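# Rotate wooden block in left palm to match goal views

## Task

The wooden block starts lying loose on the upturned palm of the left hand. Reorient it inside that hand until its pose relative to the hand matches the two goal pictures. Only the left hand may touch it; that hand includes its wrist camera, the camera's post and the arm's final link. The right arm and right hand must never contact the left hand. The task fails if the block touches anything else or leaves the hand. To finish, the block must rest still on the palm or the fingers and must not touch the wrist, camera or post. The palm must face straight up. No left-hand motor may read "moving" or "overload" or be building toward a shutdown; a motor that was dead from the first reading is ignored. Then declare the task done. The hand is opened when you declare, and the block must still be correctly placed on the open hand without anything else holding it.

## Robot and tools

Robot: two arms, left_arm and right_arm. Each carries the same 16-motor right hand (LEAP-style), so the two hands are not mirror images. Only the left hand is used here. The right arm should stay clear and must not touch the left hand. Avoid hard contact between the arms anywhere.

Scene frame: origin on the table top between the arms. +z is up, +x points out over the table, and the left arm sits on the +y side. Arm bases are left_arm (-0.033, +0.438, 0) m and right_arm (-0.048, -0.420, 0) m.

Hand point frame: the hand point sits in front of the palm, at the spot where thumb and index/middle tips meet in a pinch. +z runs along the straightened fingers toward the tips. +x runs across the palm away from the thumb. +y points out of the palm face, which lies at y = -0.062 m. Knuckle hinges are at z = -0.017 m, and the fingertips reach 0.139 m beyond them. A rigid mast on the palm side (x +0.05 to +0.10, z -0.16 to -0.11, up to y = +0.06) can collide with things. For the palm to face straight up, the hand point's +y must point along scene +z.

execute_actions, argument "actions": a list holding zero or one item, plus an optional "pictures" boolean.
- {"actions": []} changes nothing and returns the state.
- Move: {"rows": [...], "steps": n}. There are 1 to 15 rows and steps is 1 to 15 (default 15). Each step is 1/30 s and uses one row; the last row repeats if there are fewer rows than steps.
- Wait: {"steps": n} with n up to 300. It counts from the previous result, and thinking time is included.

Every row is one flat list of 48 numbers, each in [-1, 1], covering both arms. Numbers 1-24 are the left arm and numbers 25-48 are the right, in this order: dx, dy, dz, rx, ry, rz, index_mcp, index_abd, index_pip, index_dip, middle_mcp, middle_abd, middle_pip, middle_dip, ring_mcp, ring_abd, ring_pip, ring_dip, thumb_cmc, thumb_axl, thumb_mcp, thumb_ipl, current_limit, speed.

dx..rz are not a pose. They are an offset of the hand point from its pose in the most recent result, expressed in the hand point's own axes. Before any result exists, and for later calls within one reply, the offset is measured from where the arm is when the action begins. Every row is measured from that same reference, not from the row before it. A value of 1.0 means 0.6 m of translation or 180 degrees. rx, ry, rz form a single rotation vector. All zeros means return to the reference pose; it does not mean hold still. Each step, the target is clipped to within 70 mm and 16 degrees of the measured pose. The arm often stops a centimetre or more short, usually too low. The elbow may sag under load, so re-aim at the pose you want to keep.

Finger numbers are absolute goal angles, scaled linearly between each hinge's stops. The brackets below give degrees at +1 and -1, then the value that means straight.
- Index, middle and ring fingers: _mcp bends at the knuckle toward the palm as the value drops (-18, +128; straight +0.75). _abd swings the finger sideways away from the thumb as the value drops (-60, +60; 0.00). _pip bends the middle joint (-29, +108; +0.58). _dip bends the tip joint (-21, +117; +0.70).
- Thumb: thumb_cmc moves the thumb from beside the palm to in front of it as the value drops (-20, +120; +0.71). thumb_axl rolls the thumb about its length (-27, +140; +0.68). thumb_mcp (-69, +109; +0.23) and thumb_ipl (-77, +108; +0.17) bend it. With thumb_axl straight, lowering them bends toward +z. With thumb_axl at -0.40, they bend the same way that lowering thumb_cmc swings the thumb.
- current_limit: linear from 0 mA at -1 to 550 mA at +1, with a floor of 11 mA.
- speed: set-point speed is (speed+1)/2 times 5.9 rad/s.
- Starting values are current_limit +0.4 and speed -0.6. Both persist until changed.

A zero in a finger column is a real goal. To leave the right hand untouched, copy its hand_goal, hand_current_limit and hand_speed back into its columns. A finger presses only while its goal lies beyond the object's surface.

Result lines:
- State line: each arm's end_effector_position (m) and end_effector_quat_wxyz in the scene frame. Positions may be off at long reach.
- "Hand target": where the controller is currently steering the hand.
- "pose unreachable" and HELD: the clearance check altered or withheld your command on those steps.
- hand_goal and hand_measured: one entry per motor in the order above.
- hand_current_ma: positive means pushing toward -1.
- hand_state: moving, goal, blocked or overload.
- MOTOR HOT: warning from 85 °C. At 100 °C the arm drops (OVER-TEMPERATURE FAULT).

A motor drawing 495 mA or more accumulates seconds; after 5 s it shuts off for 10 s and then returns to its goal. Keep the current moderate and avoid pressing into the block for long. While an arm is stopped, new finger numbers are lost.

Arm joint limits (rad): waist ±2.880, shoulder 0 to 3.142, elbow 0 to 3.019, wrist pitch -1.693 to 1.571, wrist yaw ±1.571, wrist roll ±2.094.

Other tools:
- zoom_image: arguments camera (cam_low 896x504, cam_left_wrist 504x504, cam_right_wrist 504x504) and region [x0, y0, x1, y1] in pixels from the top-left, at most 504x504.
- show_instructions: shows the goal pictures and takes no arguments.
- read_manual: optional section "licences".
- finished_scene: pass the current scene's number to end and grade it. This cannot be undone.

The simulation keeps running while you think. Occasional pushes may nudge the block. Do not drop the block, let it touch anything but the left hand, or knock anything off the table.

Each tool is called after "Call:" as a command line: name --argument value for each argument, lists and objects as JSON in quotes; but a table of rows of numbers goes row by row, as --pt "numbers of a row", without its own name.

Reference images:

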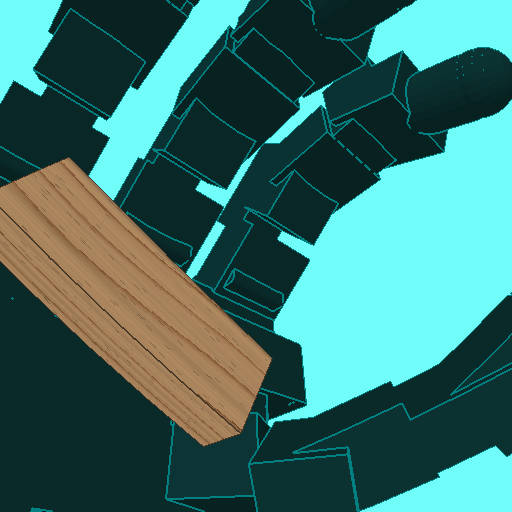

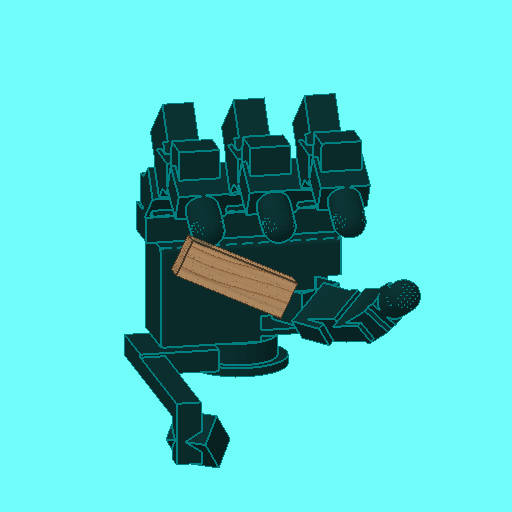

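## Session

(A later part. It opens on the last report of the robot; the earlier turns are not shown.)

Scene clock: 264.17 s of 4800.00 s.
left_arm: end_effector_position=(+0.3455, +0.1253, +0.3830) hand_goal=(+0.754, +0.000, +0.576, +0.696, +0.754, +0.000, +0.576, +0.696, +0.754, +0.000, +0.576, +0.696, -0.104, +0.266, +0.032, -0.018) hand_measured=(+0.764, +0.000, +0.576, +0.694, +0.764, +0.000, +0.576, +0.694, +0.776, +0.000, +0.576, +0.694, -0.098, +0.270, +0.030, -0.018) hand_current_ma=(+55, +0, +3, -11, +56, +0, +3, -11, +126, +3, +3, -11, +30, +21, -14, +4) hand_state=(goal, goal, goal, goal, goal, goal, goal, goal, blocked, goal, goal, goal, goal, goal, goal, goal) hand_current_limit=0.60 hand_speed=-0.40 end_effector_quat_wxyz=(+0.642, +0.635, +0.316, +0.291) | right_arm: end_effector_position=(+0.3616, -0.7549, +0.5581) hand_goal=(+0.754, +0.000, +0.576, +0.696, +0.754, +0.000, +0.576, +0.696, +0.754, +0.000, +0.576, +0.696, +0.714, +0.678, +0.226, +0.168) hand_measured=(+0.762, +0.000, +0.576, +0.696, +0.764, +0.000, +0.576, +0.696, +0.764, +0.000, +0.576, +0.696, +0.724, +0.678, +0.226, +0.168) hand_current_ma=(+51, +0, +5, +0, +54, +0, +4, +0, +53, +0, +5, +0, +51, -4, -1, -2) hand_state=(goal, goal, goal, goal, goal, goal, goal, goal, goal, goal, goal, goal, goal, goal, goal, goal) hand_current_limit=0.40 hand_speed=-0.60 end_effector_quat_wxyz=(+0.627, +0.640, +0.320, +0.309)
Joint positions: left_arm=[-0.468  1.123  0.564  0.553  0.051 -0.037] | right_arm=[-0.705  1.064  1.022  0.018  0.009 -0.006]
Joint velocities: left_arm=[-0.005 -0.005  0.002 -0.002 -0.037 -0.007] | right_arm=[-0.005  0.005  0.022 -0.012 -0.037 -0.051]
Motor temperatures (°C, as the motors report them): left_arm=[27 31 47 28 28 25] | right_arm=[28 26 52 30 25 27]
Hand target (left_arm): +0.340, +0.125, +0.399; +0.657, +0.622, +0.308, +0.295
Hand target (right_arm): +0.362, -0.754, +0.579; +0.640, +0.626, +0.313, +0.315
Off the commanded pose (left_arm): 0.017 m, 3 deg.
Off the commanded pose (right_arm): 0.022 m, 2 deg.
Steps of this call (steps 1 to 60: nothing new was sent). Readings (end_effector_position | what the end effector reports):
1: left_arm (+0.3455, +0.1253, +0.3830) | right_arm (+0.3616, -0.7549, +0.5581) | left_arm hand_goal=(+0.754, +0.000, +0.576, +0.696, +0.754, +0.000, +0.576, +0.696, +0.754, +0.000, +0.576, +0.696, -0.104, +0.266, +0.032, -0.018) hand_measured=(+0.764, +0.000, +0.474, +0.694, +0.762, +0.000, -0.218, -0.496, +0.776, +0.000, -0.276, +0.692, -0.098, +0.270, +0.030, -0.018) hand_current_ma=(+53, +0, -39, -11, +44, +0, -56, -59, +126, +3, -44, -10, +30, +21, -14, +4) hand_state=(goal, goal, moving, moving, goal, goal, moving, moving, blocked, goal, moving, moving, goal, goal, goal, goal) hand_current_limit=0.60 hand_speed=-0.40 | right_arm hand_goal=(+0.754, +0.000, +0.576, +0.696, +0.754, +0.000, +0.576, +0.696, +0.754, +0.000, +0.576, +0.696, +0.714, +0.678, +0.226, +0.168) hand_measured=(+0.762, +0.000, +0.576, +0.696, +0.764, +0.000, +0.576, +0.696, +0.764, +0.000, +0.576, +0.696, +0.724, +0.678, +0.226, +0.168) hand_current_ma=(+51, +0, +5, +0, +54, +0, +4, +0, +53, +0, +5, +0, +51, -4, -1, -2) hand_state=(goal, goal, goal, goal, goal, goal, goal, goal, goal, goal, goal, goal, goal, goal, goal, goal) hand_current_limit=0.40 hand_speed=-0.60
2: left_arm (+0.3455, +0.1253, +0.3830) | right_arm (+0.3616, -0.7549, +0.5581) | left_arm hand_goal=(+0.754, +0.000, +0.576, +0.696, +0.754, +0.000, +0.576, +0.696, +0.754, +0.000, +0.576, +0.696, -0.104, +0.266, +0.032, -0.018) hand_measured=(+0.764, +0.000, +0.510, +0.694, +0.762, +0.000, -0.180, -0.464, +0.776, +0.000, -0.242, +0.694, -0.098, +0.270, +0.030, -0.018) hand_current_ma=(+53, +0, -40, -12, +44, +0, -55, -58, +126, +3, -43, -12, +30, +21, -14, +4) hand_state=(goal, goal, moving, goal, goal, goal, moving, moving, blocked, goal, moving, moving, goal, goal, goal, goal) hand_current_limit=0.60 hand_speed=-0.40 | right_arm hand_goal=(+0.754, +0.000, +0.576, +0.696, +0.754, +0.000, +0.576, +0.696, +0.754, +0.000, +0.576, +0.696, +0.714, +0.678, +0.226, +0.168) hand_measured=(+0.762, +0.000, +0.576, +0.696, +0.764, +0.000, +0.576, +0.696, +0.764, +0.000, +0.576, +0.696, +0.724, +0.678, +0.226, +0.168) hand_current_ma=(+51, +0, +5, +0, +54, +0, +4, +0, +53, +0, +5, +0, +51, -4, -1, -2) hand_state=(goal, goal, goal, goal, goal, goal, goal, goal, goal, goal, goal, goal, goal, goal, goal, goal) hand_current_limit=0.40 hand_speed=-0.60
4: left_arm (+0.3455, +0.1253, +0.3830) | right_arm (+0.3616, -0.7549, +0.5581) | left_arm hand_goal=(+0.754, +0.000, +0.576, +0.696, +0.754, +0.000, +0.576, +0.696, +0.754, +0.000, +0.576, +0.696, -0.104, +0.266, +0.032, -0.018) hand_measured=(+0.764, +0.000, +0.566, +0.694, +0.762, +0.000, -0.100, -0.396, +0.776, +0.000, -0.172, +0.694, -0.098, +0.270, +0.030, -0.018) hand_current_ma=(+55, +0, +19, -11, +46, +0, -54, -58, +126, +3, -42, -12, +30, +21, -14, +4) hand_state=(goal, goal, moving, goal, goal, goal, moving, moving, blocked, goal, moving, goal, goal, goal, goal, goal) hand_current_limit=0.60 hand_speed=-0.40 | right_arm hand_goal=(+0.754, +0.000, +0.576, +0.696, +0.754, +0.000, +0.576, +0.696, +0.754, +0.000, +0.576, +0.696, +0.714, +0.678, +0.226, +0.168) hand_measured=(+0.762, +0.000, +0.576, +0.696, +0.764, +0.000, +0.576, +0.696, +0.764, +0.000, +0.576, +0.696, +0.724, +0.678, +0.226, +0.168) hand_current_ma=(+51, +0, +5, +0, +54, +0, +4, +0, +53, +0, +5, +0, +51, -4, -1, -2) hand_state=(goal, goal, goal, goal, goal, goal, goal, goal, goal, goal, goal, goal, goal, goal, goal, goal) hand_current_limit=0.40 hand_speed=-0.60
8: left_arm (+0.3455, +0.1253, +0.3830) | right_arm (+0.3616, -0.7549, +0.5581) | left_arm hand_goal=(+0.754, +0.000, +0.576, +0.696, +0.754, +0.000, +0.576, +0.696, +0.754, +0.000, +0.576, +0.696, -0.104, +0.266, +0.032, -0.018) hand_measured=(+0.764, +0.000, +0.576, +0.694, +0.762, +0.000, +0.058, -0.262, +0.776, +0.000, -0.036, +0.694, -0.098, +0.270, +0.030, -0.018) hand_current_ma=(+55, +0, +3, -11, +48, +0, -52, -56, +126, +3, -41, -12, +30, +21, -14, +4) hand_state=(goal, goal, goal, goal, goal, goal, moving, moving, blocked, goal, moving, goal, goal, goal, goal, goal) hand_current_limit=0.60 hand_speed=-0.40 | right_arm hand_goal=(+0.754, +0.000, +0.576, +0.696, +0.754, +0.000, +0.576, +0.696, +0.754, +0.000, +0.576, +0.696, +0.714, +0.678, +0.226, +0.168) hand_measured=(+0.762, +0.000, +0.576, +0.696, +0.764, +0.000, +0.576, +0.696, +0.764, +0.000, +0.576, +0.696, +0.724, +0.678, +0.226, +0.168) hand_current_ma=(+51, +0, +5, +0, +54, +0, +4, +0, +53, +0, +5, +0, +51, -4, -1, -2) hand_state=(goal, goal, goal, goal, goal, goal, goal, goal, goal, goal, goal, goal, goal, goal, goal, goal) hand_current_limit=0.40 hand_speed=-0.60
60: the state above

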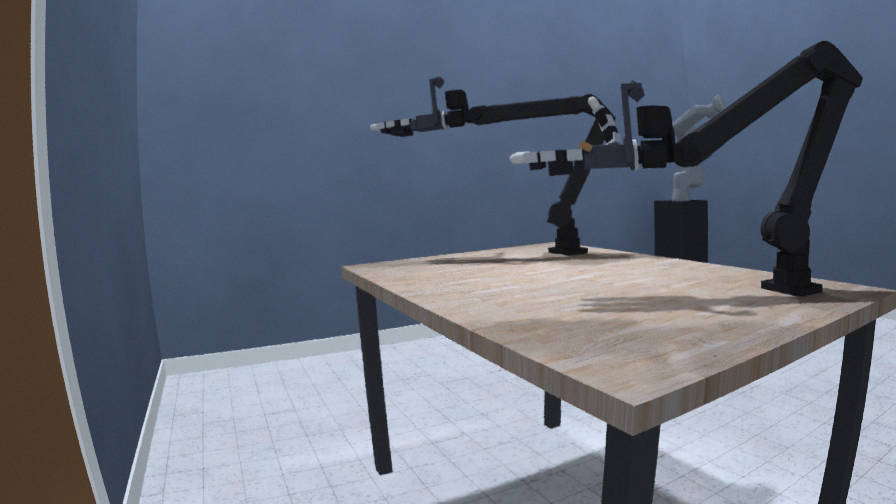

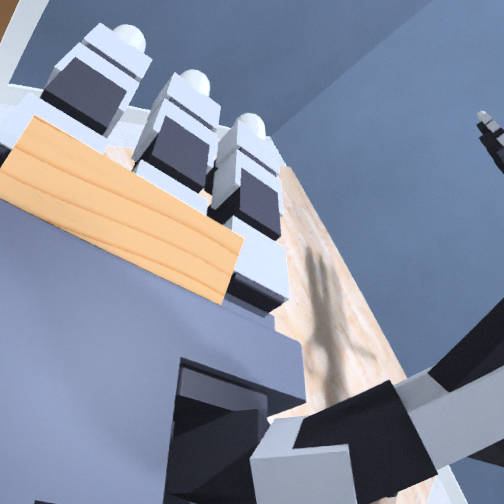

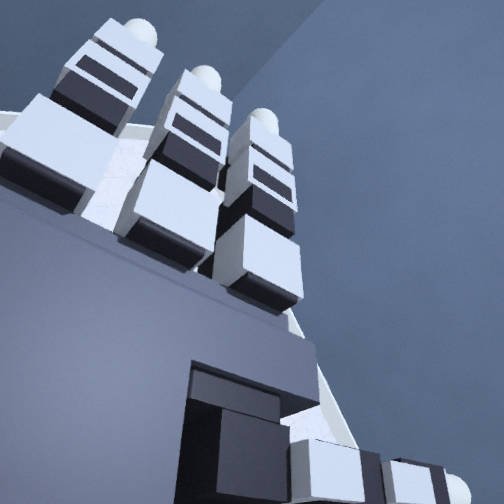

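Call:
execute_actions --actions '[{"rows": [[-0.006, 0.027, -0.008, -0.017, 0, 0, 0.0, 0, 0.0, 0.28, 0.0, 0, 0.0, 0.28, 0.0, 0, 0.0, 0.28, -0.104, 0.266, 0.032, -0.018, 0.6, -0.5, 0, 0.036, 0, -0.0135, 0, 0, 0.754, 0, 0.576, 0.696, 0.754, 0, 0.576, 0.696, 0.754, 0, 0.576, 0.696, 0.714, 0.678, 0.226, 0.168, 0.4, -0.6]], "steps": 15}]' --pictures false

Call:
execute_actions --actions '[{"steps": 30}]'

Scene clock: 280.33 s of 4800.00 s.
left_arm: end_effector_position=(+0.3454, +0.1271, +0.3862) hand_goal=(+0.000, +0.000, +0.000, +0.280, +0.000, +0.000, +0.000, +0.280, +0.000, +0.000, +0.000, +0.280, -0.104, +0.266, +0.032, -0.018) hand_measured=(+0.456, +0.000, +0.182, +0.286, +0.462, +0.000, +0.134, +0.294, +0.470, +0.000, +0.192, +0.292, -0.098, +0.270, +0.030, -0.018) hand_current_ma=(+170, +0, +75, +13, +174, +0, +80, +1, +166, +3, +74, +2, +30, +21, -14, +4) hand_state=(moving, goal, moving, moving, moving, goal, moving, moving, moving, goal, moving, moving, goal, goal, goal, goal) hand_current_limit=0.60 hand_speed=-0.50 end_effector_quat_wxyz=(+0.646, +0.629, +0.316, +0.296) | right_arm: end_effector_position=(+0.3616, -0.7549, +0.5581) hand_goal=(+0.754, +0.000, +0.576, +0.696, +0.754, +0.000, +0.576, +0.696, +0.754, +0.000, +0.576, +0.696, +0.714, +0.678, +0.226, +0.168) hand_measured=(+0.762, +0.000, +0.576, +0.696, +0.764, +0.000, +0.576, +0.696, +0.764, +0.000, +0.576, +0.696, +0.724, +0.678, +0.226, +0.168) hand_current_ma=(+51, +0, +5, +0, +54, +0, +4, +0, +53, +0, +5, +0, +51, -4, -1, -2) hand_state=(goal, goal, goal, goal, goal, goal, goal, goal, goal, goal, goal, goal, goal, goal, goal, goal) hand_current_limit=0.40 hand_speed=-0.60 end_effector_quat_wxyz=(+0.627, +0.640, +0.320, +0.309)
Joint positions: left_arm=[-0.469  1.123  0.563  0.569  0.042 -0.037] | right_arm=[-0.705  1.064  1.022  0.018  0.009 -0.006]
Joint velocities: left_arm=[-0.015  0.005 -0.012 -0.002 -0.051 -0.037] | right_arm=[-0.005  0.015 -0.012  0.002 -0.022  0.022]
Motor temperatures (°C, as the motors report them): left_arm=[27 31 45 28 28 25] | right_arm=[28 26 53 30 25 27]
Hand target (left_arm): +0.340, +0.126, +0.399; +0.659, +0.617, +0.309, +0.299
Hand target (right_arm): +0.362, -0.754, +0.579; +0.640, +0.626, +0.313, +0.315
Off the commanded pose (left_arm): 0.014 m, 2 deg.
Off the commanded pose (right_arm): 0.022 m, 2 deg.
Steps of this call (steps 1 to 470: nothing new was sent; steps 471 to 485: all 15 steps of this action). Readings (end_effector_position | what the end effector reports):
471: left_arm (+0.3457, +0.1258, +0.3837) | right_arm (+0.3616, -0.7549, +0.5581) | left_arm hand_goal=(+0.000, +0.000, +0.000, +0.280, +0.000, +0.000, +0.000, +0.280, +0.000, +0.000, +0.000, +0.280, -0.104, +0.266, +0.032, -0.018) hand_measured=(+0.764, +0.000, +0.576, +0.694, +0.764, +0.000, +0.576, +0.694, +0.776, +0.000, +0.576, +0.694, -0.098, +0.270, +0.030, -0.018) hand_current_ma=(+55, +0, +3, -11, +56, +0, +3, -11, +126, +3, +3, -11, +30, +21, -14, +4) hand_state=(moving, goal, moving, moving, moving, goal, moving, moving, moving, goal, moving, moving, goal, goal, goal, goal) hand_current_limit=0.60 hand_speed=-0.50 | right_arm hand_goal=(+0.754, +0.000, +0.576, +0.696, +0.754, +0.000, +0.576, +0.696, +0.754, +0.000, +0.576, +0.696, +0.714, +0.678, +0.226, +0.168) hand_measured=(+0.762, +0.000, +0.576, +0.696, +0.764, +0.000, +0.576, +0.696, +0.764, +0.000, +0.576, +0.696, +0.724, +0.678, +0.226, +0.168) hand_current_ma=(+51, +0, +5, +0, +54, +0, +4, +0, +53, +0, +5, +0, +51, -4, -1, -2) hand_state=(goal, goal, goal, goal, goal, goal, goal, goal, goal, goal, goal, goal, goal, goal, goal, goal) hand_current_limit=0.40 hand_speed=-0.60
472: left_arm (+0.3458, +0.1263, +0.3840) | right_arm (+0.3616, -0.7549, +0.5581) | left_arm hand_goal=(+0.000, +0.000, +0.000, +0.280, +0.000, +0.000, +0.000, +0.280, +0.000, +0.000, +0.000, +0.280, -0.104, +0.266, +0.032, -0.018) hand_measured=(+0.764, +0.000, +0.576, +0.694, +0.764, +0.000, +0.576, +0.694, +0.776, +0.000, +0.576, +0.694, -0.098, +0.270, +0.030, -0.018) hand_current_ma=(+160, +0, +100, +72, +161, +0, +91, +79, +216, +3, +103, +80, +30, +21, -14, +4) hand_state=(moving, goal, moving, moving, moving, goal, moving, moving, moving, goal, moving, moving, goal, goal, goal, goal) hand_current_limit=0.60 hand_speed=-0.50 | right_arm hand_goal=(+0.754, +0.000, +0.576, +0.696, +0.754, +0.000, +0.576, +0.696, +0.754, +0.000, +0.576, +0.696, +0.714, +0.678, +0.226, +0.168) hand_measured=(+0.762, +0.000, +0.576, +0.696, +0.764, +0.000, +0.576, +0.696, +0.764, +0.000, +0.576, +0.696, +0.724, +0.678, +0.226, +0.168) hand_current_ma=(+51, +0, +5, +0, +54, +0, +4, +0, +53, +0, +5, +0, +51, -4, -1, -2) hand_state=(goal, goal, goal, goal, goal, goal, goal, goal, goal, goal, goal, goal, goal, goal, goal, goal) hand_current_limit=0.40 hand_speed=-0.60
474: left_arm (+0.3457, +0.1269, +0.3850) | right_arm (+0.3616, -0.7549, +0.5581) | left_arm hand_goal=(+0.000, +0.000, +0.000, +0.280, +0.000, +0.000, +0.000, +0.280, +0.000, +0.000, +0.000, +0.280, -0.104, +0.266, +0.032, -0.018) hand_measured=(+0.730, +0.000, +0.530, +0.644, +0.732, +0.000, +0.528, +0.644, +0.738, +0.000, +0.530, +0.644, -0.098, +0.270, +0.030, -0.018) hand_current_ma=(+175, +0, +81, +72, +182, +0, +86, +55, +181, +3, +79, +54, +30, +21, -14, +4) hand_state=(moving, goal, moving, moving, moving, goal, moving, moving, moving, goal, moving, moving, goal, goal, goal, goal) hand_current_limit=0.60 hand_speed=-0.50 | right_arm hand_goal=(+0.754, +0.000, +0.576, +0.696, +0.754, +0.000, +0.576, +0.696, +0.754, +0.000, +0.576, +0.696, +0.714, +0.678, +0.226, +0.168) hand_measured=(+0.762, +0.000, +0.576, +0.696, +0.764, +0.000, +0.576, +0.696, +0.764, +0.000, +0.576, +0.696, +0.724, +0.678, +0.226, +0.168) hand_current_ma=(+51, +0, +5, +0, +54, +0, +4, +0, +53, +0, +5, +0, +51, -4, -1, -2) hand_state=(goal, goal, goal, goal, goal, goal, goal, goal, goal, goal, goal, goal, goal, goal, goal, goal) hand_current_limit=0.40 hand_speed=-0.60
478: left_arm (+0.3454, +0.1271, +0.3862) | right_arm (+0.3616, -0.7549, +0.5581) | left_arm hand_goal=(+0.000, +0.000, +0.000, +0.280, +0.000, +0.000, +0.000, +0.280, +0.000, +0.000, +0.000, +0.280, -0.104, +0.266, +0.032, -0.018) hand_measured=(+0.634, +0.000, +0.406, +0.498, +0.636, +0.000, +0.388, +0.512, +0.644, +0.000, +0.410, +0.512, -0.098, +0.270, +0.030, -0.018) hand_current_ma=(+182, +0, +83, +73, +188, +0, +90, +57, +176, +3, +80, +57, +30, +21, -14, +4) hand_state=(moving, goal, moving, moving, moving, goal, moving, moving, moving, goal, moving, moving, goal, goal, goal, goal) hand_current_limit=0.60 hand_speed=-0.50 | right_arm hand_goal=(+0.754, +0.000, +0.576, +0.696, +0.754, +0.000, +0.576, +0.696, +0.754, +0.000, +0.576, +0.696, +0.714, +0.678, +0.226, +0.168) hand_measured=(+0.762, +0.000, +0.576, +0.696, +0.764, +0.000, +0.576, +0.696, +0.764, +0.000, +0.576, +0.696, +0.724, +0.678, +0.226, +0.168) hand_current_ma=(+51, +0, +5, +0, +54, +0, +4, +0, +53, +0, +5, +0, +51, -4, -1, -2) hand_state=(goal, goal, goal, goal, goal, goal, goal, goal, goal, goal, goal, goal, goal, goal, goal, goal) hand_current_limit=0.40 hand_speed=-0.60
485: the state above

Scene clock: 281.33 s of 4800.00 s.
left_arm: end_effector_position=(+0.3453, +0.1272, +0.3865) hand_goal=(+0.000, +0.000, +0.000, +0.280, +0.000, +0.000, +0.000, +0.280, +0.000, +0.000, +0.000, +0.280, -0.104, +0.266, +0.032, -0.018) hand_measured=(+0.014, +0.000, +0.002, +0.282, +0.016, +0.000, +0.002, +0.282, +0.014, +0.000, +0.002, +0.282, -0.098, +0.270, +0.030, -0.018) hand_current_ma=(+78, +0, +12, +13, +83, +0, +12, +12, +78, +3, +12, +12, +30, +21, -14, +4) hand_state=(goal, goal, goal, goal, goal, goal, goal, goal, goal, goal, goal, goal, goal, goal, goal, goal) hand_current_limit=0.60 hand_speed=-0.50 end_effector_quat_wxyz=(+0.646, +0.629, +0.316, +0.296) | right_arm: end_effector_position=(+0.3616, -0.7549, +0.5581) hand_goal=(+0.754, +0.000, +0.576, +0.696, +0.754, +0.000, +0.576, +0.696, +0.754, +0.000, +0.576, +0.696, +0.714, +0.678, +0.226, +0.168) hand_measured=(+0.762, +0.000, +0.576, +0.696, +0.764, +0.000, +0.576, +0.696, +0.764, +0.000, +0.576, +0.696, +0.724, +0.678, +0.226, +0.168) hand_current_ma=(+51, +0, +5, +0, +54, +0, +4, +0, +53, +0, +5, +0, +51, -4, -1, -2) hand_state=(goal, goal, goal, goal, goal, goal, goal, goal, goal, goal, goal, goal, goal, goal, goal, goal) hand_current_limit=0.40 hand_speed=-0.60 end_effector_quat_wxyz=(+0.627, +0.640, +0.320, +0.309)
Joint positions: left_arm=[-0.469  1.123  0.563  0.57   0.042 -0.037] | right_arm=[-0.705  1.064  1.022  0.018  0.009 -0.006]
Joint velocities: left_arm=[-0.005 -0.005  0.002 -0.012  0.051 -0.081] | right_arm=[ 0.005 -0.005 -0.022 -0.002 -0.022 -0.022]
Motor temperatures (°C, as the motors report them): left_arm=[27 31 45 28 28 25] | right_arm=[28 26 53 30 25 27]
Hand target (left_arm): +0.340, +0.126, +0.399; +0.659, +0.617, +0.309, +0.299
Hand target (right_arm): +0.362, -0.754, +0.579; +0.640, +0.626, +0.313, +0.315
Off the commanded pose (left_arm): 0.014 m, 2 deg.
Off the commanded pose (right_arm): 0.022 m, 2 deg.
Steps of this call (steps 1 to 30: nothing new was sent). Readings (end_effector_position | what the end effector reports):
1: left_arm (+0.3454, +0.1271, +0.3862) | right_arm (+0.3616, -0.7549, +0.5581) | left_arm hand_goal=(+0.000, +0.000, +0.000, +0.280, +0.000, +0.000, +0.000, +0.280, +0.000, +0.000, +0.000, +0.280, -0.104, +0.266, +0.032, -0.018) hand_measured=(+0.430, +0.000, +0.150, +0.284, +0.436, +0.000, +0.098, +0.286, +0.446, +0.000, +0.160, +0.286, -0.098, +0.270, +0.030, -0.018) hand_current_ma=(+168, +0, +73, +15, +172, +0, +79, +9, +164, +3, +73, +10, +30, +21, -14, +4) hand_state=(moving, goal, moving, moving, moving, goal, moving, moving, moving, goal, moving, moving, goal, goal, goal, goal) hand_current_limit=0.60 hand_speed=-0.50 | right_arm hand_goal=(+0.754, +0.000, +0.576, +0.696, +0.754, +0.000, +0.576, +0.696, +0.754, +0.000, +0.576, +0.696, +0.714, +0.678, +0.226, +0.168) hand_measured=(+0.762, +0.000, +0.576, +0.696, +0.764, +0.000, +0.576, +0.696, +0.764, +0.000, +0.576, +0.696, +0.724, +0.678, +0.226, +0.168) hand_current_ma=(+51, +0, +5, +0, +54, +0, +4, +0, +53, +0, +5, +0, +51, -4, -1, -2) hand_state=(goal, goal, goal, goal, goal, goal, goal, goal, goal, goal, goal, goal, goal, goal, goal, goal) hand_current_limit=0.40 hand_speed=-0.60
2: left_arm (+0.3454, +0.1271, +0.3862) | right_arm (+0.3616, -0.7549, +0.5581) | left_arm hand_goal=(+0.000, +0.000, +0.000, +0.280, +0.000, +0.000, +0.000, +0.280, +0.000, +0.000, +0.000, +0.280, -0.104, +0.266, +0.032, -0.018) hand_measured=(+0.402, +0.000, +0.116, +0.284, +0.410, +0.000, +0.060, +0.284, +0.420, +0.000, +0.130, +0.284, -0.098, +0.270, +0.030, -0.018) hand_current_ma=(+165, +0, +72, +16, +169, +0, +64, +13, +162, +3, +71, +13, +30, +21, -14, +4) hand_state=(moving, goal, moving, goal, moving, goal, moving, moving, moving, goal, moving, moving, goal, goal, goal, goal) hand_current_limit=0.60 hand_speed=-0.50 | right_arm hand_goal=(+0.754, +0.000, +0.576, +0.696, +0.754, +0.000, +0.576, +0.696, +0.754, +0.000, +0.576, +0.696, +0.714, +0.678, +0.226, +0.168) hand_measured=(+0.762, +0.000, +0.576, +0.696, +0.764, +0.000, +0.576, +0.696, +0.764, +0.000, +0.576, +0.696, +0.724, +0.678, +0.226, +0.168) hand_current_ma=(+51, +0, +5, +0, +54, +0, +4, +0, +53, +0, +5, +0, +51, -4, -1, -2) hand_state=(goal, goal, goal, goal, goal, goal, goal, goal, goal, goal, goal, goal, goal, goal, goal, goal) hand_current_limit=0.40 hand_speed=-0.60
4: left_arm (+0.3454, +0.1271, +0.3862) | right_arm (+0.3616, -0.7549, +0.5581) | left_arm hand_goal=(+0.000, +0.000, +0.000, +0.280, +0.000, +0.000, +0.000, +0.280, +0.000, +0.000, +0.000, +0.280, -0.104, +0.266, +0.032, -0.018) hand_measured=(+0.350, +0.000, +0.052, +0.284, +0.356, +0.000, +0.012, +0.282, +0.368, +0.000, +0.066, +0.282, -0.098, +0.270, +0.030, -0.018) hand_current_ma=(+159, +0, +54, +15, +159, +0, +15, +13, +156, +3, +68, +14, +30, +21, -14, +4) hand_state=(moving, goal, moving, goal, moving, goal, moving, goal, moving, goal, moving, goal, goal, goal, goal, goal) hand_current_limit=0.60 hand_speed=-0.50 | right_arm hand_goal=(+0.754, +0.000, +0.576, +0.696, +0.754, +0.000, +0.576, +0.696, +0.754, +0.000, +0.576, +0.696, +0.714, +0.678, +0.226, +0.168) hand_measured=(+0.762, +0.000, +0.576, +0.696, +0.764, +0.000, +0.576, +0.696, +0.764, +0.000, +0.576, +0.696, +0.724, +0.678, +0.226, +0.168) hand_current_ma=(+51, +0, +5, +0, +54, +0, +4, +0, +53, +0, +5, +0, +51, -4, -1, -2) hand_state=(goal, goal, goal, goal, goal, goal, goal, goal, goal, goal, goal, goal, goal, goal, goal, goal) hand_current_limit=0.40 hand_speed=-0.60
8: left_arm (+0.3454, +0.1271, +0.3862) | right_arm (+0.3616, -0.7549, +0.5581) | left_arm hand_goal=(+0.000, +0.000, +0.000, +0.280, +0.000, +0.000, +0.000, +0.280, +0.000, +0.000, +0.000, +0.280, -0.104, +0.266, +0.032, -0.018) hand_measured=(+0.238, +0.000, +0.004, +0.282, +0.248, +0.000, +0.004, +0.282, +0.260, +0.000, +0.004, +0.282, -0.098, +0.270, +0.030, -0.018) hand_current_ma=(+147, +0, +21, +14, +154, +0, +23, +13, +145, +3, +21, +13, +30, +21, -14, +4) hand_state=(moving, goal, moving, goal, moving, goal, goal, goal, moving, goal, moving, goal, goal, goal, goal, goal) hand_current_limit=0.60 hand_speed=-0.50 | right_arm hand_goal=(+0.754, +0.000, +0.576, +0.696, +0.754, +0.000, +0.576, +0.696, +0.754, +0.000, +0.576, +0.696, +0.714, +0.678, +0.226, +0.168) hand_measured=(+0.762, +0.000, +0.576, +0.696, +0.764, +0.000, +0.576, +0.696, +0.764, +0.000, +0.576, +0.696, +0.724, +0.678, +0.226, +0.168) hand_current_ma=(+51, +0, +5, +0, +54, +0, +4, +0, +53, +0, +5, +0, +51, -4, -1, -2) hand_state=(goal, goal, goal, goal, goal, goal, goal, goal, goal, goal, goal, goal, goal, goal, goal, goal) hand_current_limit=0.40 hand_speed=-0.60
30: the state above

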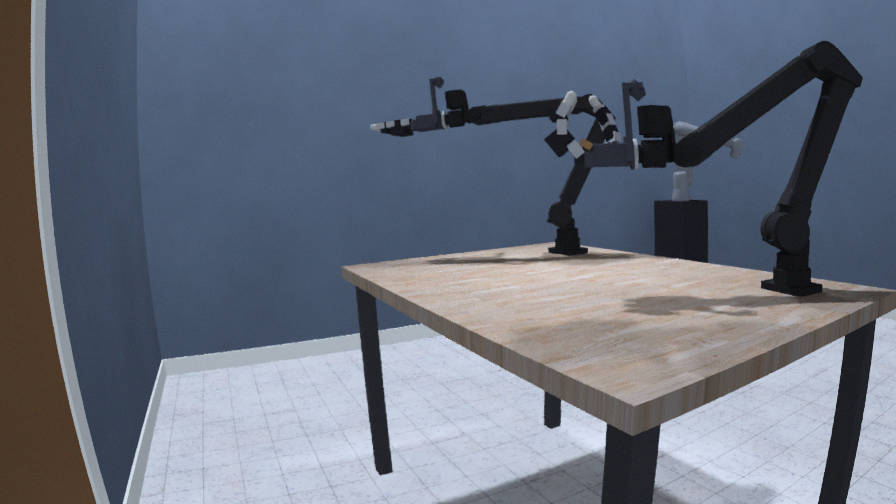

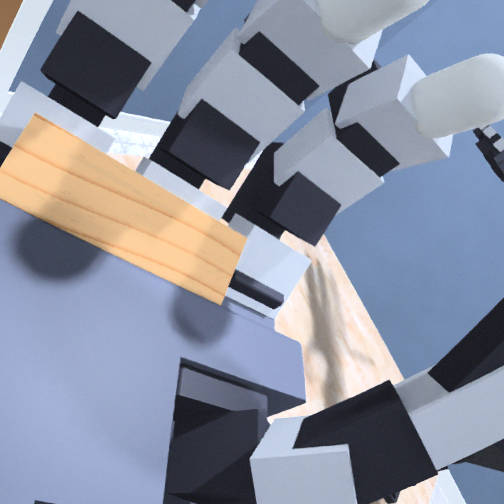

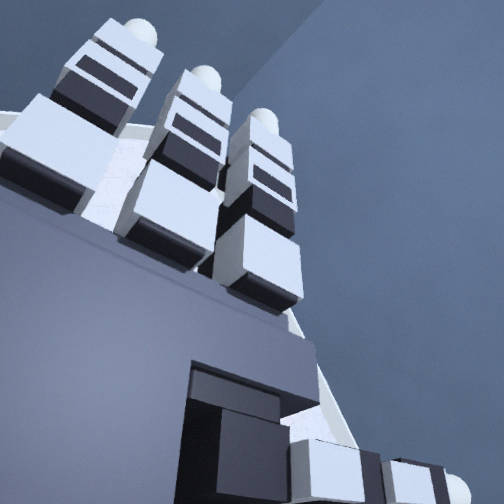

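Call:
execute_actions --actions '[{"rows": [[0, 0.02, 0, -0.19, 0, 0.05, -0.15, 0, 0.0, 0.28, -0.15, 0, 0.0, 0.28, -0.15, 0, 0.0, 0.28, -0.104, 0.266, 0.032, -0.018, 0.6, -0.5, 0, 0.036, 0, -0.0135, 0, 0, 0.754, 0, 0.576, 0.696, 0.754, 0, 0.576, 0.696, 0.754, 0, 0.576, 0.696, 0.714, 0.678, 0.226, 0.168, 0.4, -0.6]], "steps": 15}]'

Scene clock: 292.17 s of 4800.00 s.
left_arm: end_effector_position=(+0.3538, +0.1188, +0.3519) hand_goal=(-0.150, +0.000, +0.000, +0.280, -0.150, +0.000, +0.000, +0.280, -0.150, +0.000, +0.000, +0.280, -0.104, +0.266, +0.032, -0.018) hand_measured=(-0.150, +0.000, +0.000, +0.282, -0.150, +0.000, +0.000, +0.282, -0.150, +0.000, +0.000, +0.282, -0.098, +0.268, +0.032, -0.018) hand_current_ma=(+0, +0, +1, +11, +1, +0, +1, +10, +1, +3, +1, +10, +30, +15, +3, +3) hand_state=(goal, goal, goal, goal, goal, goal, goal, goal, goal, goal, goal, goal, goal, goal, goal, goal) hand_current_limit=0.60 hand_speed=-0.50 end_effector_quat_wxyz=(+0.752, +0.485, +0.199, +0.400) | right_arm: end_effector_position=(+0.3616, -0.7549, +0.5581) hand_goal=(+0.754, +0.000, +0.576, +0.696, +0.754, +0.000, +0.576, +0.696, +0.754, +0.000, +0.576, +0.696, +0.714, +0.678, +0.226, +0.168) hand_measured=(+0.762, +0.000, +0.576, +0.696, +0.764, +0.000, +0.576, +0.696, +0.764, +0.000, +0.576, +0.696, +0.724, +0.678, +0.226, +0.168) hand_current_ma=(+51, +0, +5, +0, +54, +0, +4, +0, +53, +0, +5, +0, +51, -4, -1, -2) hand_state=(goal, goal, goal, goal, goal, goal, goal, goal, goal, goal, goal, goal, goal, goal, goal, goal) hand_current_limit=0.40 hand_speed=-0.60 end_effector_quat_wxyz=(+0.627, +0.640, +0.320, +0.309)
Joint positions: left_arm=[-0.444  1.681  0.623  1.526  0.074  0.061] | right_arm=[-0.705  1.064  1.022  0.018  0.009 -0.006]
Joint velocities: left_arm=[-0.005 -0.122  0.042  0.203  0.007 -0.022] | right_arm=[ 0.005 -0.005 -0.027  0.002  0.066 -0.007]
Motor temperatures (°C, as the motors report them): left_arm=[27 31 44 28 28 25] | right_arm=[28 26 54 30 25 27]
Hand target (left_arm): +0.344, +0.128, +0.397; +0.775, +0.435, +0.171, +0.425
Hand target (right_arm): +0.362, -0.754, +0.579; +0.640, +0.626, +0.313, +0.315
Off the commanded pose (left_arm): 0.048 m, 8 deg.
Off the commanded pose (right_arm): 0.022 m, 2 deg.
joint sent to its limit (left arm) — the command would take joint 4 (wrist pitch) past its upper limit, so that joint was sent only as far as its limit.
Steps of this call (steps 1 to 310: nothing new was sent; steps 311 to 325: all 15 steps of this action). Readings (end_effector_position | what the end effector reports):
311: left_arm (+0.3423, +0.1288, +0.3911) | right_arm (+0.3616, -0.7549, +0.5581) | left_arm hand_goal=(-0.150, +0.000, +0.000, +0.280, -0.150, +0.000, +0.000, +0.280, -0.150, +0.000, +0.000, +0.280, -0.104, +0.266, +0.032, -0.018) hand_measured=(+0.014, +0.000, +0.002, +0.282, +0.016, +0.000, +0.002, +0.282, +0.014, +0.000, +0.002, +0.282, -0.098, +0.270, +0.030, -0.018) hand_current_ma=(+78, +0, +12, +13, +83, +0, +12, +12, +78, +3, +12, +12, +30, +21, -14, +4) hand_state=(moving, goal, goal, goal, moving, goal, goal, goal, moving, goal, goal, goal, goal, goal, goal, goal) hand_current_limit=0.60 hand_speed=-0.50 | right_arm hand_goal=(+0.754, +0.000, +0.576, +0.696, +0.754, +0.000, +0.576, +0.696, +0.754, +0.000, +0.576, +0.696, +0.714, +0.678, +0.226, +0.168) hand_measured=(+0.762, +0.000, +0.576, +0.696, +0.764, +0.000, +0.576, +0.696, +0.764, +0.000, +0.576, +0.696, +0.724, +0.678, +0.226, +0.168) hand_current_ma=(+51, +0, +5, +0, +54, +0, +4, +0, +53, +0, +5, +0, +51, -4, -1, -2) hand_state=(goal, goal, goal, goal, goal, goal, goal, goal, goal, goal, goal, goal, goal, goal, goal, goal) hand_current_limit=0.40 hand_speed=-0.60
312: left_arm (+0.3377, +0.1314, +0.3989) | right_arm (+0.3616, -0.7549, +0.5581) | left_arm hand_goal=(-0.150, +0.000, +0.000, +0.280, -0.150, +0.000, +0.000, +0.280, -0.150, +0.000, +0.000, +0.280, -0.104, +0.266, +0.032, -0.018) hand_measured=(+0.016, +0.000, +0.002, +0.282, +0.018, +0.000, +0.002, +0.282, +0.016, +0.000, +0.002, +0.282, -0.098, +0.270, +0.030, -0.018) hand_current_ma=(+164, +0, +12, +13, +170, +0, +13, +12, +167, +3, +12, +12, +30, +21, -17, +3) hand_state=(moving, goal, goal, goal, moving, goal, goal, goal, moving, goal, goal, goal, goal, goal, goal, goal) hand_current_limit=0.60 hand_speed=-0.50 | right_arm hand_goal=(+0.754, +0.000, +0.576, +0.696, +0.754, +0.000, +0.576, +0.696, +0.754, +0.000, +0.576, +0.696, +0.714, +0.678, +0.226, +0.168) hand_measured=(+0.762, +0.000, +0.576, +0.696, +0.764, +0.000, +0.576, +0.696, +0.764, +0.000, +0.576, +0.696, +0.724, +0.678, +0.226, +0.168) hand_current_ma=(+51, +0, +5, +0, +54, +0, +4, +0, +53, +0, +5, +0, +51, -4, -1, -2) hand_state=(goal, goal, goal, goal, goal, goal, goal, goal, goal, goal, goal, goal, goal, goal, goal, goal) hand_current_limit=0.40 hand_speed=-0.60
314: left_arm (+0.3328, +0.1333, +0.4073) | right_arm (+0.3616, -0.7549, +0.5581) | left_arm hand_goal=(-0.150, +0.000, +0.000, +0.280, -0.150, +0.000, +0.000, +0.280, -0.150, +0.000, +0.000, +0.280, -0.104, +0.266, +0.032, -0.018) hand_measured=(-0.036, +0.000, +0.002, +0.282, -0.034, +0.000, +0.002, +0.282, -0.034, +0.000, +0.002, +0.282, -0.098, +0.270, +0.030, -0.018) hand_current_ma=(+67, +0, +7, +13, +72, +0, +8, +12, +68, +3, +7, +12, +30, +16, +0, +3) hand_state=(moving, goal, goal, goal, moving, goal, goal, goal, moving, goal, goal, goal, goal, goal, goal, goal) hand_current_limit=0.60 hand_speed=-0.50 | right_arm hand_goal=(+0.754, +0.000, +0.576, +0.696, +0.754, +0.000, +0.576, +0.696, +0.754, +0.000, +0.576, +0.696, +0.714, +0.678, +0.226, +0.168) hand_measured=(+0.762, +0.000, +0.576, +0.696, +0.764, +0.000, +0.576, +0.696, +0.764, +0.000, +0.576, +0.696, +0.724, +0.678, +0.226, +0.168) hand_current_ma=(+51, +0, +5, +0, +54, +0, +4, +0, +53, +0, +5, +0, +51, -4, -1, -2) hand_state=(goal, goal, goal, goal, goal, goal, goal, goal, goal, goal, goal, goal, goal, goal, goal, goal) hand_current_limit=0.40 hand_speed=-0.60
318: left_arm (+0.3365, +0.1298, +0.3865) | right_arm (+0.3616, -0.7549, +0.5581) | left_arm hand_goal=(-0.150, +0.000, +0.000, +0.280, -0.150, +0.000, +0.000, +0.280, -0.150, +0.000, +0.000, +0.280, -0.104, +0.266, +0.032, -0.018) hand_measured=(-0.144, +0.000, +0.000, +0.282, -0.144, +0.000, +0.000, +0.282, -0.144, +0.000, +0.000, +0.282, -0.098, +0.268, +0.032, -0.018) hand_current_ma=(-20, +0, +1, +12, -20, +0, +1, +11, -19, +3, +1, +11, +30, +14, +6, +3) hand_state=(moving, goal, goal, goal, moving, goal, goal, goal, moving, goal, goal, goal, goal, goal, goal, goal) hand_current_limit=0.60 hand_speed=-0.50 | right_arm hand_goal=(+0.754, +0.000, +0.576, +0.696, +0.754, +0.000, +0.576, +0.696, +0.754, +0.000, +0.576, +0.696, +0.714, +0.678, +0.226, +0.168) hand_measured=(+0.762, +0.000, +0.576, +0.696, +0.764, +0.000, +0.576, +0.696, +0.764, +0.000, +0.576, +0.696, +0.724, +0.678, +0.226, +0.168) hand_current_ma=(+51, +0, +5, +0, +54, +0, +4, +0, +53, +0, +5, +0, +51, -4, -1, -2) hand_state=(goal, goal, goal, goal, goal, goal, goal, goal, goal, goal, goal, goal, goal, goal, goal, goal) hand_current_limit=0.40 hand_speed=-0.60
325: the state above

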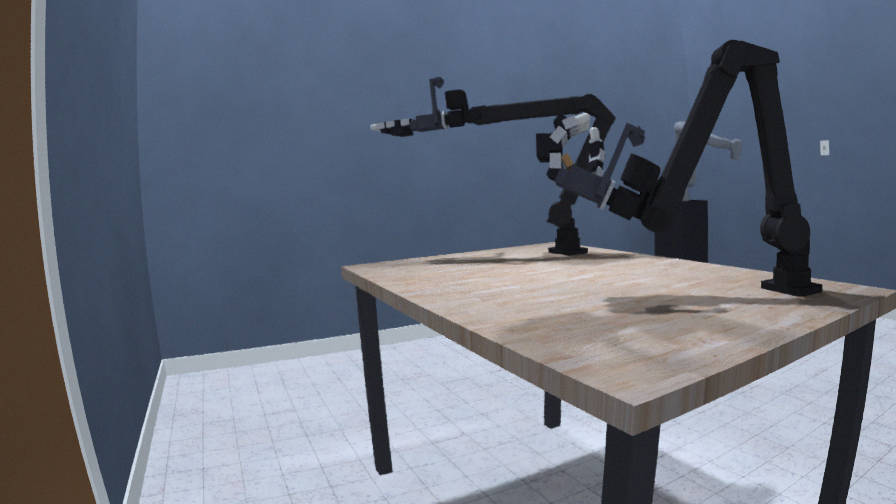

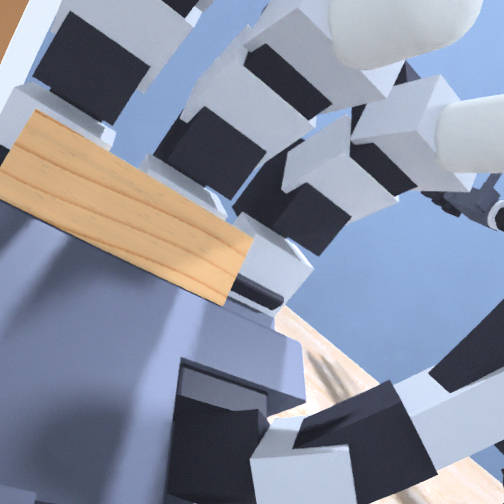

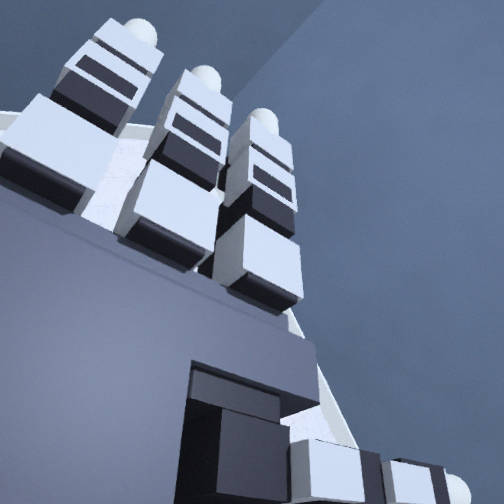

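Call:
execute_actions --actions '[{"rows": [[0, 0.02, 0, 0, 0, 0, -0.75, 0, 0.576, 0.696, -0.75, 0, 0.576, 0.696, -0.75, 0, 0.576, 0.696, -0.104, 0.266, 0.032, -0.018, 0.6, -0.5, 0, 0.036, 0, -0.0135, 0, 0, 0.754, 0, 0.576, 0.696, 0.754, 0, 0.576, 0.696, 0.754, 0, 0.576, 0.696, 0.714, 0.678, 0.226, 0.168, 0.4, -0.6]], "steps": 15}]' --pictures false

Call:
execute_actions --actions '[{"steps": 15}]'

Scene clock: 300.77 s of 4800.00 s.
left_arm: end_effector_position=(+0.3481, +0.1224, +0.3607) hand_goal=(-0.750, +0.000, +0.576, +0.696, -0.750, +0.000, +0.576, +0.696, -0.750, +0.000, +0.576, +0.696, -0.104, +0.266, +0.032, -0.018) hand_measured=(-0.620, +0.000, +0.404, +0.690, -0.442, +0.000, +0.452, +0.682, -0.444, +0.000, +0.394, +0.684, -0.098, +0.268, +0.032, -0.018) hand_current_ma=(+30, +0, -76, -17, +439, +0, -76, -3, +439, +3, -70, -4, +30, +15, +4, +3) hand_state=(moving, goal, moving, moving, blocked, goal, moving, moving, blocked, goal, moving, moving, goal, goal, goal, goal) hand_current_limit=0.60 hand_speed=-0.50 end_effector_quat_wxyz=(+0.751, +0.485, +0.198, +0.401) | right_arm: end_effector_position=(+0.3616, -0.7549, +0.5581) hand_goal=(+0.754, +0.000, +0.576, +0.696, +0.754, +0.000, +0.576, +0.696, +0.754, +0.000, +0.576, +0.696, +0.714, +0.678, +0.226, +0.168) hand_measured=(+0.762, +0.000, +0.576, +0.696, +0.764, +0.000, +0.576, +0.696, +0.764, +0.000, +0.576, +0.696, +0.724, +0.678, +0.226, +0.168) hand_current_ma=(+51, +0, +5, +0, +54, +0, +4, +0, +53, +0, +5, +0, +51, -4, -1, -2) hand_state=(goal, goal, goal, goal, goal, goal, goal, goal, goal, goal, goal, goal, goal, goal, goal, goal) hand_current_limit=0.40 hand_speed=-0.60 end_effector_quat_wxyz=(+0.627, +0.640, +0.320, +0.309)
Joint positions: left_arm=[-0.444  1.64   0.608  1.501  0.074  0.065] | right_arm=[-0.705  1.064  1.022  0.018  0.009 -0.006]
Joint velocities: left_arm=[-0.005 -0.005 -0.027  0.002 -0.037  0.022] | right_arm=[-0.005 -0.005  0.007  0.007 -0.007  0.037]
Motor temperatures (°C, as the motors report them): left_arm=[27 32 44 28 28 25] | right_arm=[28 26 54 30 25 27]
Hand target (left_arm): +0.349, +0.122, +0.362; +0.752, +0.485, +0.199, +0.400
Hand target (right_arm): +0.362, -0.754, +0.579; +0.640, +0.626, +0.313, +0.315
Off the commanded pose (left_arm): 0.002 m, 0 deg.
Off the commanded pose (right_arm): 0.022 m, 2 deg.
Steps of this call (steps 1 to 243: nothing new was sent; steps 244 to 258: all 15 steps of this action). Readings (end_effector_position | what the end effector reports):
244: left_arm (+0.3442, +0.1251, +0.3754) | right_arm (+0.3616, -0.7549, +0.5581) | left_arm hand_goal=(-0.750, +0.000, +0.576, +0.696, -0.750, +0.000, +0.576, +0.696, -0.750, +0.000, +0.576, +0.696, -0.104, +0.266, +0.032, -0.018) hand_measured=(-0.150, +0.000, +0.000, +0.282, -0.150, +0.000, +0.000, +0.282, -0.150, +0.000, +0.000, +0.282, -0.098, +0.268, +0.032, -0.018) hand_current_ma=(+0, +0, +1, +11, +1, +0, +2, +10, +1, +3, +2, +10, +30, +15, +3, +3) hand_state=(moving, goal, moving, moving, moving, goal, moving, moving, moving, goal, moving, moving, goal, goal, goal, goal) hand_current_limit=0.60 hand_speed=-0.50 | right_arm hand_goal=(+0.754, +0.000, +0.576, +0.696, +0.754, +0.000, +0.576, +0.696, +0.754, +0.000, +0.576, +0.696, +0.714, +0.678, +0.226, +0.168) hand_measured=(+0.762, +0.000, +0.576, +0.696, +0.764, +0.000, +0.576, +0.696, +0.764, +0.000, +0.576, +0.696, +0.724, +0.678, +0.226, +0.168) hand_current_ma=(+51, +0, +5, +0, +54, +0, +4, +0, +53, +0, +5, +0, +51, -4, -1, -2) hand_state=(goal, goal, goal, goal, goal, goal, goal, goal, goal, goal, goal, goal, goal, goal, goal, goal) hand_current_limit=0.40 hand_speed=-0.60
245: left_arm (+0.3456, +0.1241, +0.3724) | right_arm (+0.3616, -0.7549, +0.5581) | left_arm hand_goal=(-0.750, +0.000, +0.576, +0.696, -0.750, +0.000, +0.576, +0.696, -0.750, +0.000, +0.576, +0.696, -0.104, +0.266, +0.032, -0.018) hand_measured=(-0.150, +0.000, +0.000, +0.282, -0.150, +0.000, +0.000, +0.282, -0.150, +0.000, +0.000, +0.282, -0.098, +0.268, +0.032, -0.018) hand_current_ma=(+73, +0, -87, -71, +74, +0, -80, -78, +75, +3, -89, -78, +30, +15, +4, +3) hand_state=(moving, goal, moving, moving, moving, goal, moving, moving, moving, goal, moving, moving, goal, goal, goal, goal) hand_current_limit=0.60 hand_speed=-0.50 | right_arm hand_goal=(+0.754, +0.000, +0.576, +0.696, +0.754, +0.000, +0.576, +0.696, +0.754, +0.000, +0.576, +0.696, +0.714, +0.678, +0.226, +0.168) hand_measured=(+0.762, +0.000, +0.576, +0.696, +0.764, +0.000, +0.576, +0.696, +0.764, +0.000, +0.576, +0.696, +0.724, +0.678, +0.226, +0.168) hand_current_ma=(+51, +0, +5, +0, +54, +0, +4, +0, +53, +0, +5, +0, +51, -4, -1, -2) hand_state=(goal, goal, goal, goal, goal, goal, goal, goal, goal, goal, goal, goal, goal, goal, goal, goal) hand_current_limit=0.40 hand_speed=-0.60
247: left_arm (+0.3475, +0.1228, +0.3651) | right_arm (+0.3616, -0.7549, +0.5581) | left_arm hand_goal=(-0.750, +0.000, +0.576, +0.696, -0.750, +0.000, +0.576, +0.696, -0.750, +0.000, +0.576, +0.696, -0.104, +0.266, +0.032, -0.018) hand_measured=(-0.202, +0.000, +0.050, +0.332, -0.202, +0.000, +0.052, +0.332, -0.202, +0.000, +0.050, +0.334, -0.098, +0.268, +0.032, -0.018) hand_current_ma=(+55, +0, -69, -72, +57, +0, -76, -55, +48, +3, -71, -55, +30, +15, +4, +3) hand_state=(moving, goal, moving, moving, moving, goal, moving, moving, moving, goal, moving, moving, goal, goal, goal, goal) hand_current_limit=0.60 hand_speed=-0.50 | right_arm hand_goal=(+0.754, +0.000, +0.576, +0.696, +0.754, +0.000, +0.576, +0.696, +0.754, +0.000, +0.576, +0.696, +0.714, +0.678, +0.226, +0.168) hand_measured=(+0.762, +0.000, +0.576, +0.696, +0.764, +0.000, +0.576, +0.696, +0.764, +0.000, +0.576, +0.696, +0.724, +0.678, +0.226, +0.168) hand_current_ma=(+51, +0, +5, +0, +54, +0, +4, +0, +53, +0, +5, +0, +51, -4, -1, -2) hand_state=(goal, goal, goal, goal, goal, goal, goal, goal, goal, goal, goal, goal, goal, goal, goal, goal) hand_current_limit=0.40 hand_speed=-0.60
251: left_arm (+0.3481, +0.1224, +0.3607) | right_arm (+0.3616, -0.7549, +0.5581) | left_arm hand_goal=(-0.750, +0.000, +0.576, +0.696, -0.750, +0.000, +0.576, +0.696, -0.750, +0.000, +0.576, +0.696, -0.104, +0.266, +0.032, -0.018) hand_measured=(-0.350, +0.000, +0.178, +0.480, -0.348, +0.000, +0.196, +0.464, -0.344, +0.000, +0.174, +0.464, -0.098, +0.268, +0.032, -0.018) hand_current_ma=(+44, +0, -73, -73, +47, +0, -81, -57, +41, +3, -72, -57, +30, +15, +4, +3) hand_state=(moving, goal, moving, moving, moving, goal, moving, moving, moving, goal, moving, moving, goal, goal, goal, goal) hand_current_limit=0.60 hand_speed=-0.50 | right_arm hand_goal=(+0.754, +0.000, +0.576, +0.696, +0.754, +0.000, +0.576, +0.696, +0.754, +0.000, +0.576, +0.696, +0.714, +0.678, +0.226, +0.168) hand_measured=(+0.762, +0.000, +0.576, +0.696, +0.764, +0.000, +0.576, +0.696, +0.764, +0.000, +0.576, +0.696, +0.724, +0.678, +0.226, +0.168) hand_current_ma=(+51, +0, +5, +0, +54, +0, +4, +0, +53, +0, +5, +0, +51, -4, -1, -2) hand_state=(goal, goal, goal, goal, goal, goal, goal, goal, goal, goal, goal, goal, goal, goal, goal, goal) hand_current_limit=0.40 hand_speed=-0.60
258: the state above

Scene clock: 301.27 s of 4800.00 s.
left_arm: end_effector_position=(+0.3481, +0.1224, +0.3607) hand_goal=(-0.750, +0.000, +0.576, +0.696, -0.750, +0.000, +0.576, +0.696, -0.750, +0.000, +0.576, +0.696, -0.104, +0.266, +0.032, -0.018) hand_measured=(-0.756, +0.000, +0.570, +0.692, -0.442, +0.000, +0.572, +0.694, -0.444, +0.000, +0.572, +0.694, -0.098, +0.268, +0.032, -0.018) hand_current_ma=(-29, +0, -37, -21, +440, +0, -25, -17, +440, +3, -25, -17, +30, +15, +4, +3) hand_state=(goal, goal, goal, goal, blocked, goal, goal, goal, blocked, goal, goal, goal, goal, goal, goal, goal) hand_current_limit=0.60 hand_speed=-0.50 end_effector_quat_wxyz=(+0.751, +0.485, +0.198, +0.401) | right_arm: end_effector_position=(+0.3616, -0.7549, +0.5581) hand_goal=(+0.754, +0.000, +0.576, +0.696, +0.754, +0.000, +0.576, +0.696, +0.754, +0.000, +0.576, +0.696, +0.714, +0.678, +0.226, +0.168) hand_measured=(+0.762, +0.000, +0.576, +0.696, +0.764, +0.000, +0.576, +0.696, +0.764, +0.000, +0.576, +0.696, +0.724, +0.678, +0.226, +0.168) hand_current_ma=(+51, +0, +5, +0, +54, +0, +4, +0, +53, +0, +5, +0, +51, -4, -1, -2) hand_state=(goal, goal, goal, goal, goal, goal, goal, goal, goal, goal, goal, goal, goal, goal, goal, goal) hand_current_limit=0.40 hand_speed=-0.60 end_effector_quat_wxyz=(+0.627, +0.640, +0.320, +0.309)
Joint positions: left_arm=[-0.444  1.64   0.608  1.501  0.074  0.065] | right_arm=[-0.705  1.064  1.022  0.018  0.009 -0.006]
Joint velocities: left_arm=[-0.005  0.005  0.012 -0.002 -0.022  0.007] | right_arm=[-0.005  0.005  0.007 -0.002  0.007  0.007]
Motor temperatures (°C, as the motors report them): left_arm=[27 32 44 28 28 25] | right_arm=[28 26 54 30 25 27]
Hand target (left_arm): +0.349, +0.122, +0.362; +0.752, +0.485, +0.199, +0.400
Hand target (right_arm): +0.362, -0.754, +0.579; +0.640, +0.626, +0.313, +0.315
Off the commanded pose (left_arm): 0.002 m, 0 deg.
Off the commanded pose (right_arm): 0.022 m, 2 deg.
Steps of this call (steps 1 to 15: nothing new was sent). Readings (end_effector_position | what the end effector reports):
1: left_arm (+0.3481, +0.1224, +0.3607) | right_arm (+0.3616, -0.7549, +0.5581) | left_arm hand_goal=(-0.750, +0.000, +0.576, +0.696, -0.750, +0.000, +0.576, +0.696, -0.750, +0.000, +0.576, +0.696, -0.104, +0.266, +0.032, -0.018) hand_measured=(-0.658, +0.000, +0.436, +0.692, -0.442, +0.000, +0.490, +0.690, -0.444, +0.000, +0.426, +0.690, -0.098, +0.268, +0.032, -0.018) hand_current_ma=(+27, +0, -76, -20, +440, +0, -74, -12, +440, +3, -68, -13, +30, +15, +4, +3) hand_state=(moving, goal, moving, moving, blocked, goal, moving, moving, blocked, goal, moving, moving, goal, goal, goal, goal) hand_current_limit=0.60 hand_speed=-0.50 | right_arm hand_goal=(+0.754, +0.000, +0.576, +0.696, +0.754, +0.000, +0.576, +0.696, +0.754, +0.000, +0.576, +0.696, +0.714, +0.678, +0.226, +0.168) hand_measured=(+0.762, +0.000, +0.576, +0.696, +0.764, +0.000, +0.576, +0.696, +0.764, +0.000, +0.576, +0.696, +0.724, +0.678, +0.226, +0.168) hand_current_ma=(+51, +0, +5, +0, +54, +0, +4, +0, +53, +0, +5, +0, +51, -4, -1, -2) hand_state=(goal, goal, goal, goal, goal, goal, goal, goal, goal, goal, goal, goal, goal, goal, goal, goal) hand_current_limit=0.40 hand_speed=-0.60
2: left_arm (+0.3481, +0.1224, +0.3607) | right_arm (+0.3616, -0.7549, +0.5581) | left_arm hand_goal=(-0.750, +0.000, +0.576, +0.696, -0.750, +0.000, +0.576, +0.696, -0.750, +0.000, +0.576, +0.696, -0.104, +0.266, +0.032, -0.018) hand_measured=(-0.698, +0.000, +0.470, +0.692, -0.442, +0.000, +0.528, +0.692, -0.444, +0.000, +0.458, +0.692, -0.098, +0.268, +0.032, -0.018) hand_current_ma=(+11, +0, -76, -21, +440, +0, -38, -15, +440, +3, -67, -16, +30, +15, +4, +3) hand_state=(moving, goal, moving, goal, blocked, goal, moving, moving, blocked, goal, moving, moving, goal, goal, goal, goal) hand_current_limit=0.60 hand_speed=-0.50 | right_arm hand_goal=(+0.754, +0.000, +0.576, +0.696, +0.754, +0.000, +0.576, +0.696, +0.754, +0.000, +0.576, +0.696, +0.714, +0.678, +0.226, +0.168) hand_measured=(+0.762, +0.000, +0.576, +0.696, +0.764, +0.000, +0.576, +0.696, +0.764, +0.000, +0.576, +0.696, +0.724, +0.678, +0.226, +0.168) hand_current_ma=(+51, +0, +5, +0, +54, +0, +4, +0, +53, +0, +5, +0, +51, -4, -1, -2) hand_state=(goal, goal, goal, goal, goal, goal, goal, goal, goal, goal, goal, goal, goal, goal, goal, goal) hand_current_limit=0.40 hand_speed=-0.60
4: left_arm (+0.3481, +0.1224, +0.3607) | right_arm (+0.3616, -0.7549, +0.5581) | left_arm hand_goal=(-0.750, +0.000, +0.576, +0.696, -0.750, +0.000, +0.576, +0.696, -0.750, +0.000, +0.576, +0.696, -0.104, +0.266, +0.032, -0.018) hand_measured=(-0.750, +0.000, +0.532, +0.692, -0.442, +0.000, +0.566, +0.694, -0.444, +0.000, +0.522, +0.692, -0.098, +0.268, +0.032, -0.018) hand_current_ma=(-48, +0, -50, -21, +440, +0, -16, -16, +440, +3, -60, -17, +30, +15, +4, +3) hand_state=(moving, goal, moving, goal, blocked, goal, moving, goal, blocked, goal, moving, goal, goal, goal, goal, goal) hand_current_limit=0.60 hand_speed=-0.50 | right_arm hand_goal=(+0.754, +0.000, +0.576, +0.696, +0.754, +0.000, +0.576, +0.696, +0.754, +0.000, +0.576, +0.696, +0.714, +0.678, +0.226, +0.168) hand_measured=(+0.762, +0.000, +0.576, +0.696, +0.764, +0.000, +0.576, +0.696, +0.764, +0.000, +0.576, +0.696, +0.724, +0.678, +0.226, +0.168) hand_current_ma=(+51, +0, +5, +0, +54, +0, +4, +0, +53, +0, +5, +0, +51, -4, -1, -2) hand_state=(goal, goal, goal, goal, goal, goal, goal, goal, goal, goal, goal, goal, goal, goal, goal, goal) hand_current_limit=0.40 hand_speed=-0.60
8: left_arm (+0.3481, +0.1224, +0.3607) | right_arm (+0.3616, -0.7549, +0.5581) | left_arm hand_goal=(-0.750, +0.000, +0.576, +0.696, -0.750, +0.000, +0.576, +0.696, -0.750, +0.000, +0.576, +0.696, -0.104, +0.266, +0.032, -0.018) hand_measured=(-0.756, +0.000, +0.570, +0.692, -0.442, +0.000, +0.572, +0.694, -0.444, +0.000, +0.572, +0.694, -0.098, +0.268, +0.032, -0.018) hand_current_ma=(-29, +0, -36, -21, +440, +0, -25, -17, +440, +3, -24, -17, +30, +15, +4, +3) hand_state=(goal, goal, moving, goal, blocked, goal, goal, goal, blocked, goal, moving, goal, goal, goal, goal, goal) hand_current_limit=0.60 hand_speed=-0.50 | right_arm hand_goal=(+0.754, +0.000, +0.576, +0.696, +0.754, +0.000, +0.576, +0.696, +0.754, +0.000, +0.576, +0.696, +0.714, +0.678, +0.226, +0.168) hand_measured=(+0.762, +0.000, +0.576, +0.696, +0.764, +0.000, +0.576, +0.696, +0.764, +0.000, +0.576, +0.696, +0.724, +0.678, +0.226, +0.168) hand_current_ma=(+51, +0, +5, +0, +54, +0, +4, +0, +53, +0, +5, +0, +51, -4, -1, -2) hand_state=(goal, goal, goal, goal, goal, goal, goal, goal, goal, goal, goal, goal, goal, goal, goal, goal) hand_current_limit=0.40 hand_speed=-0.60
15: the state above

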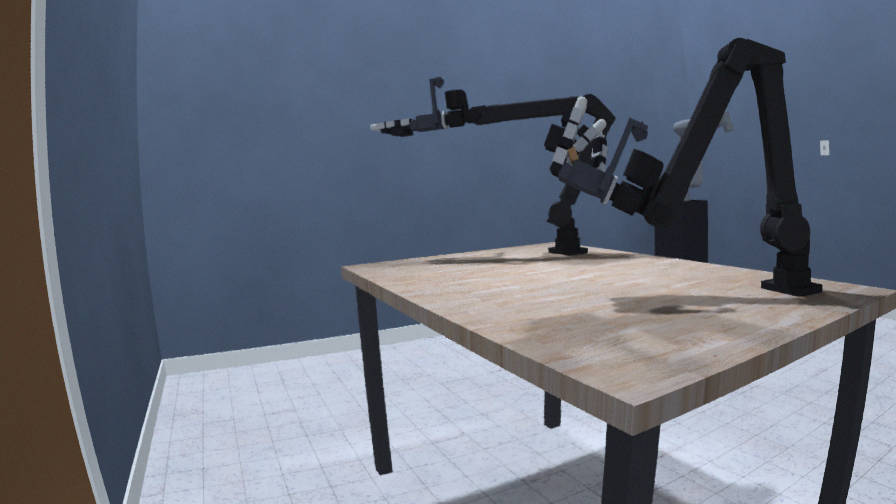

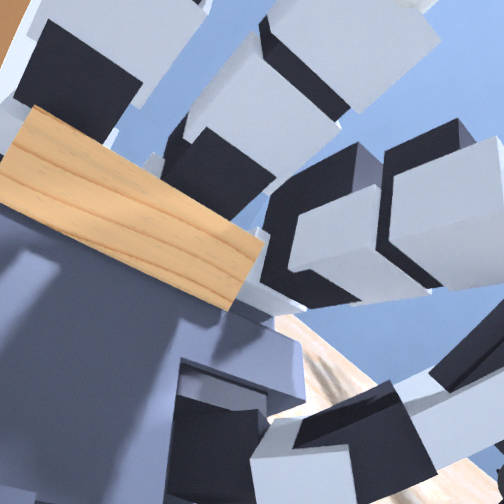

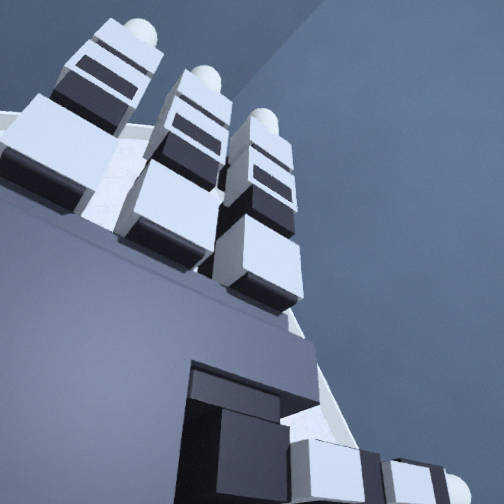

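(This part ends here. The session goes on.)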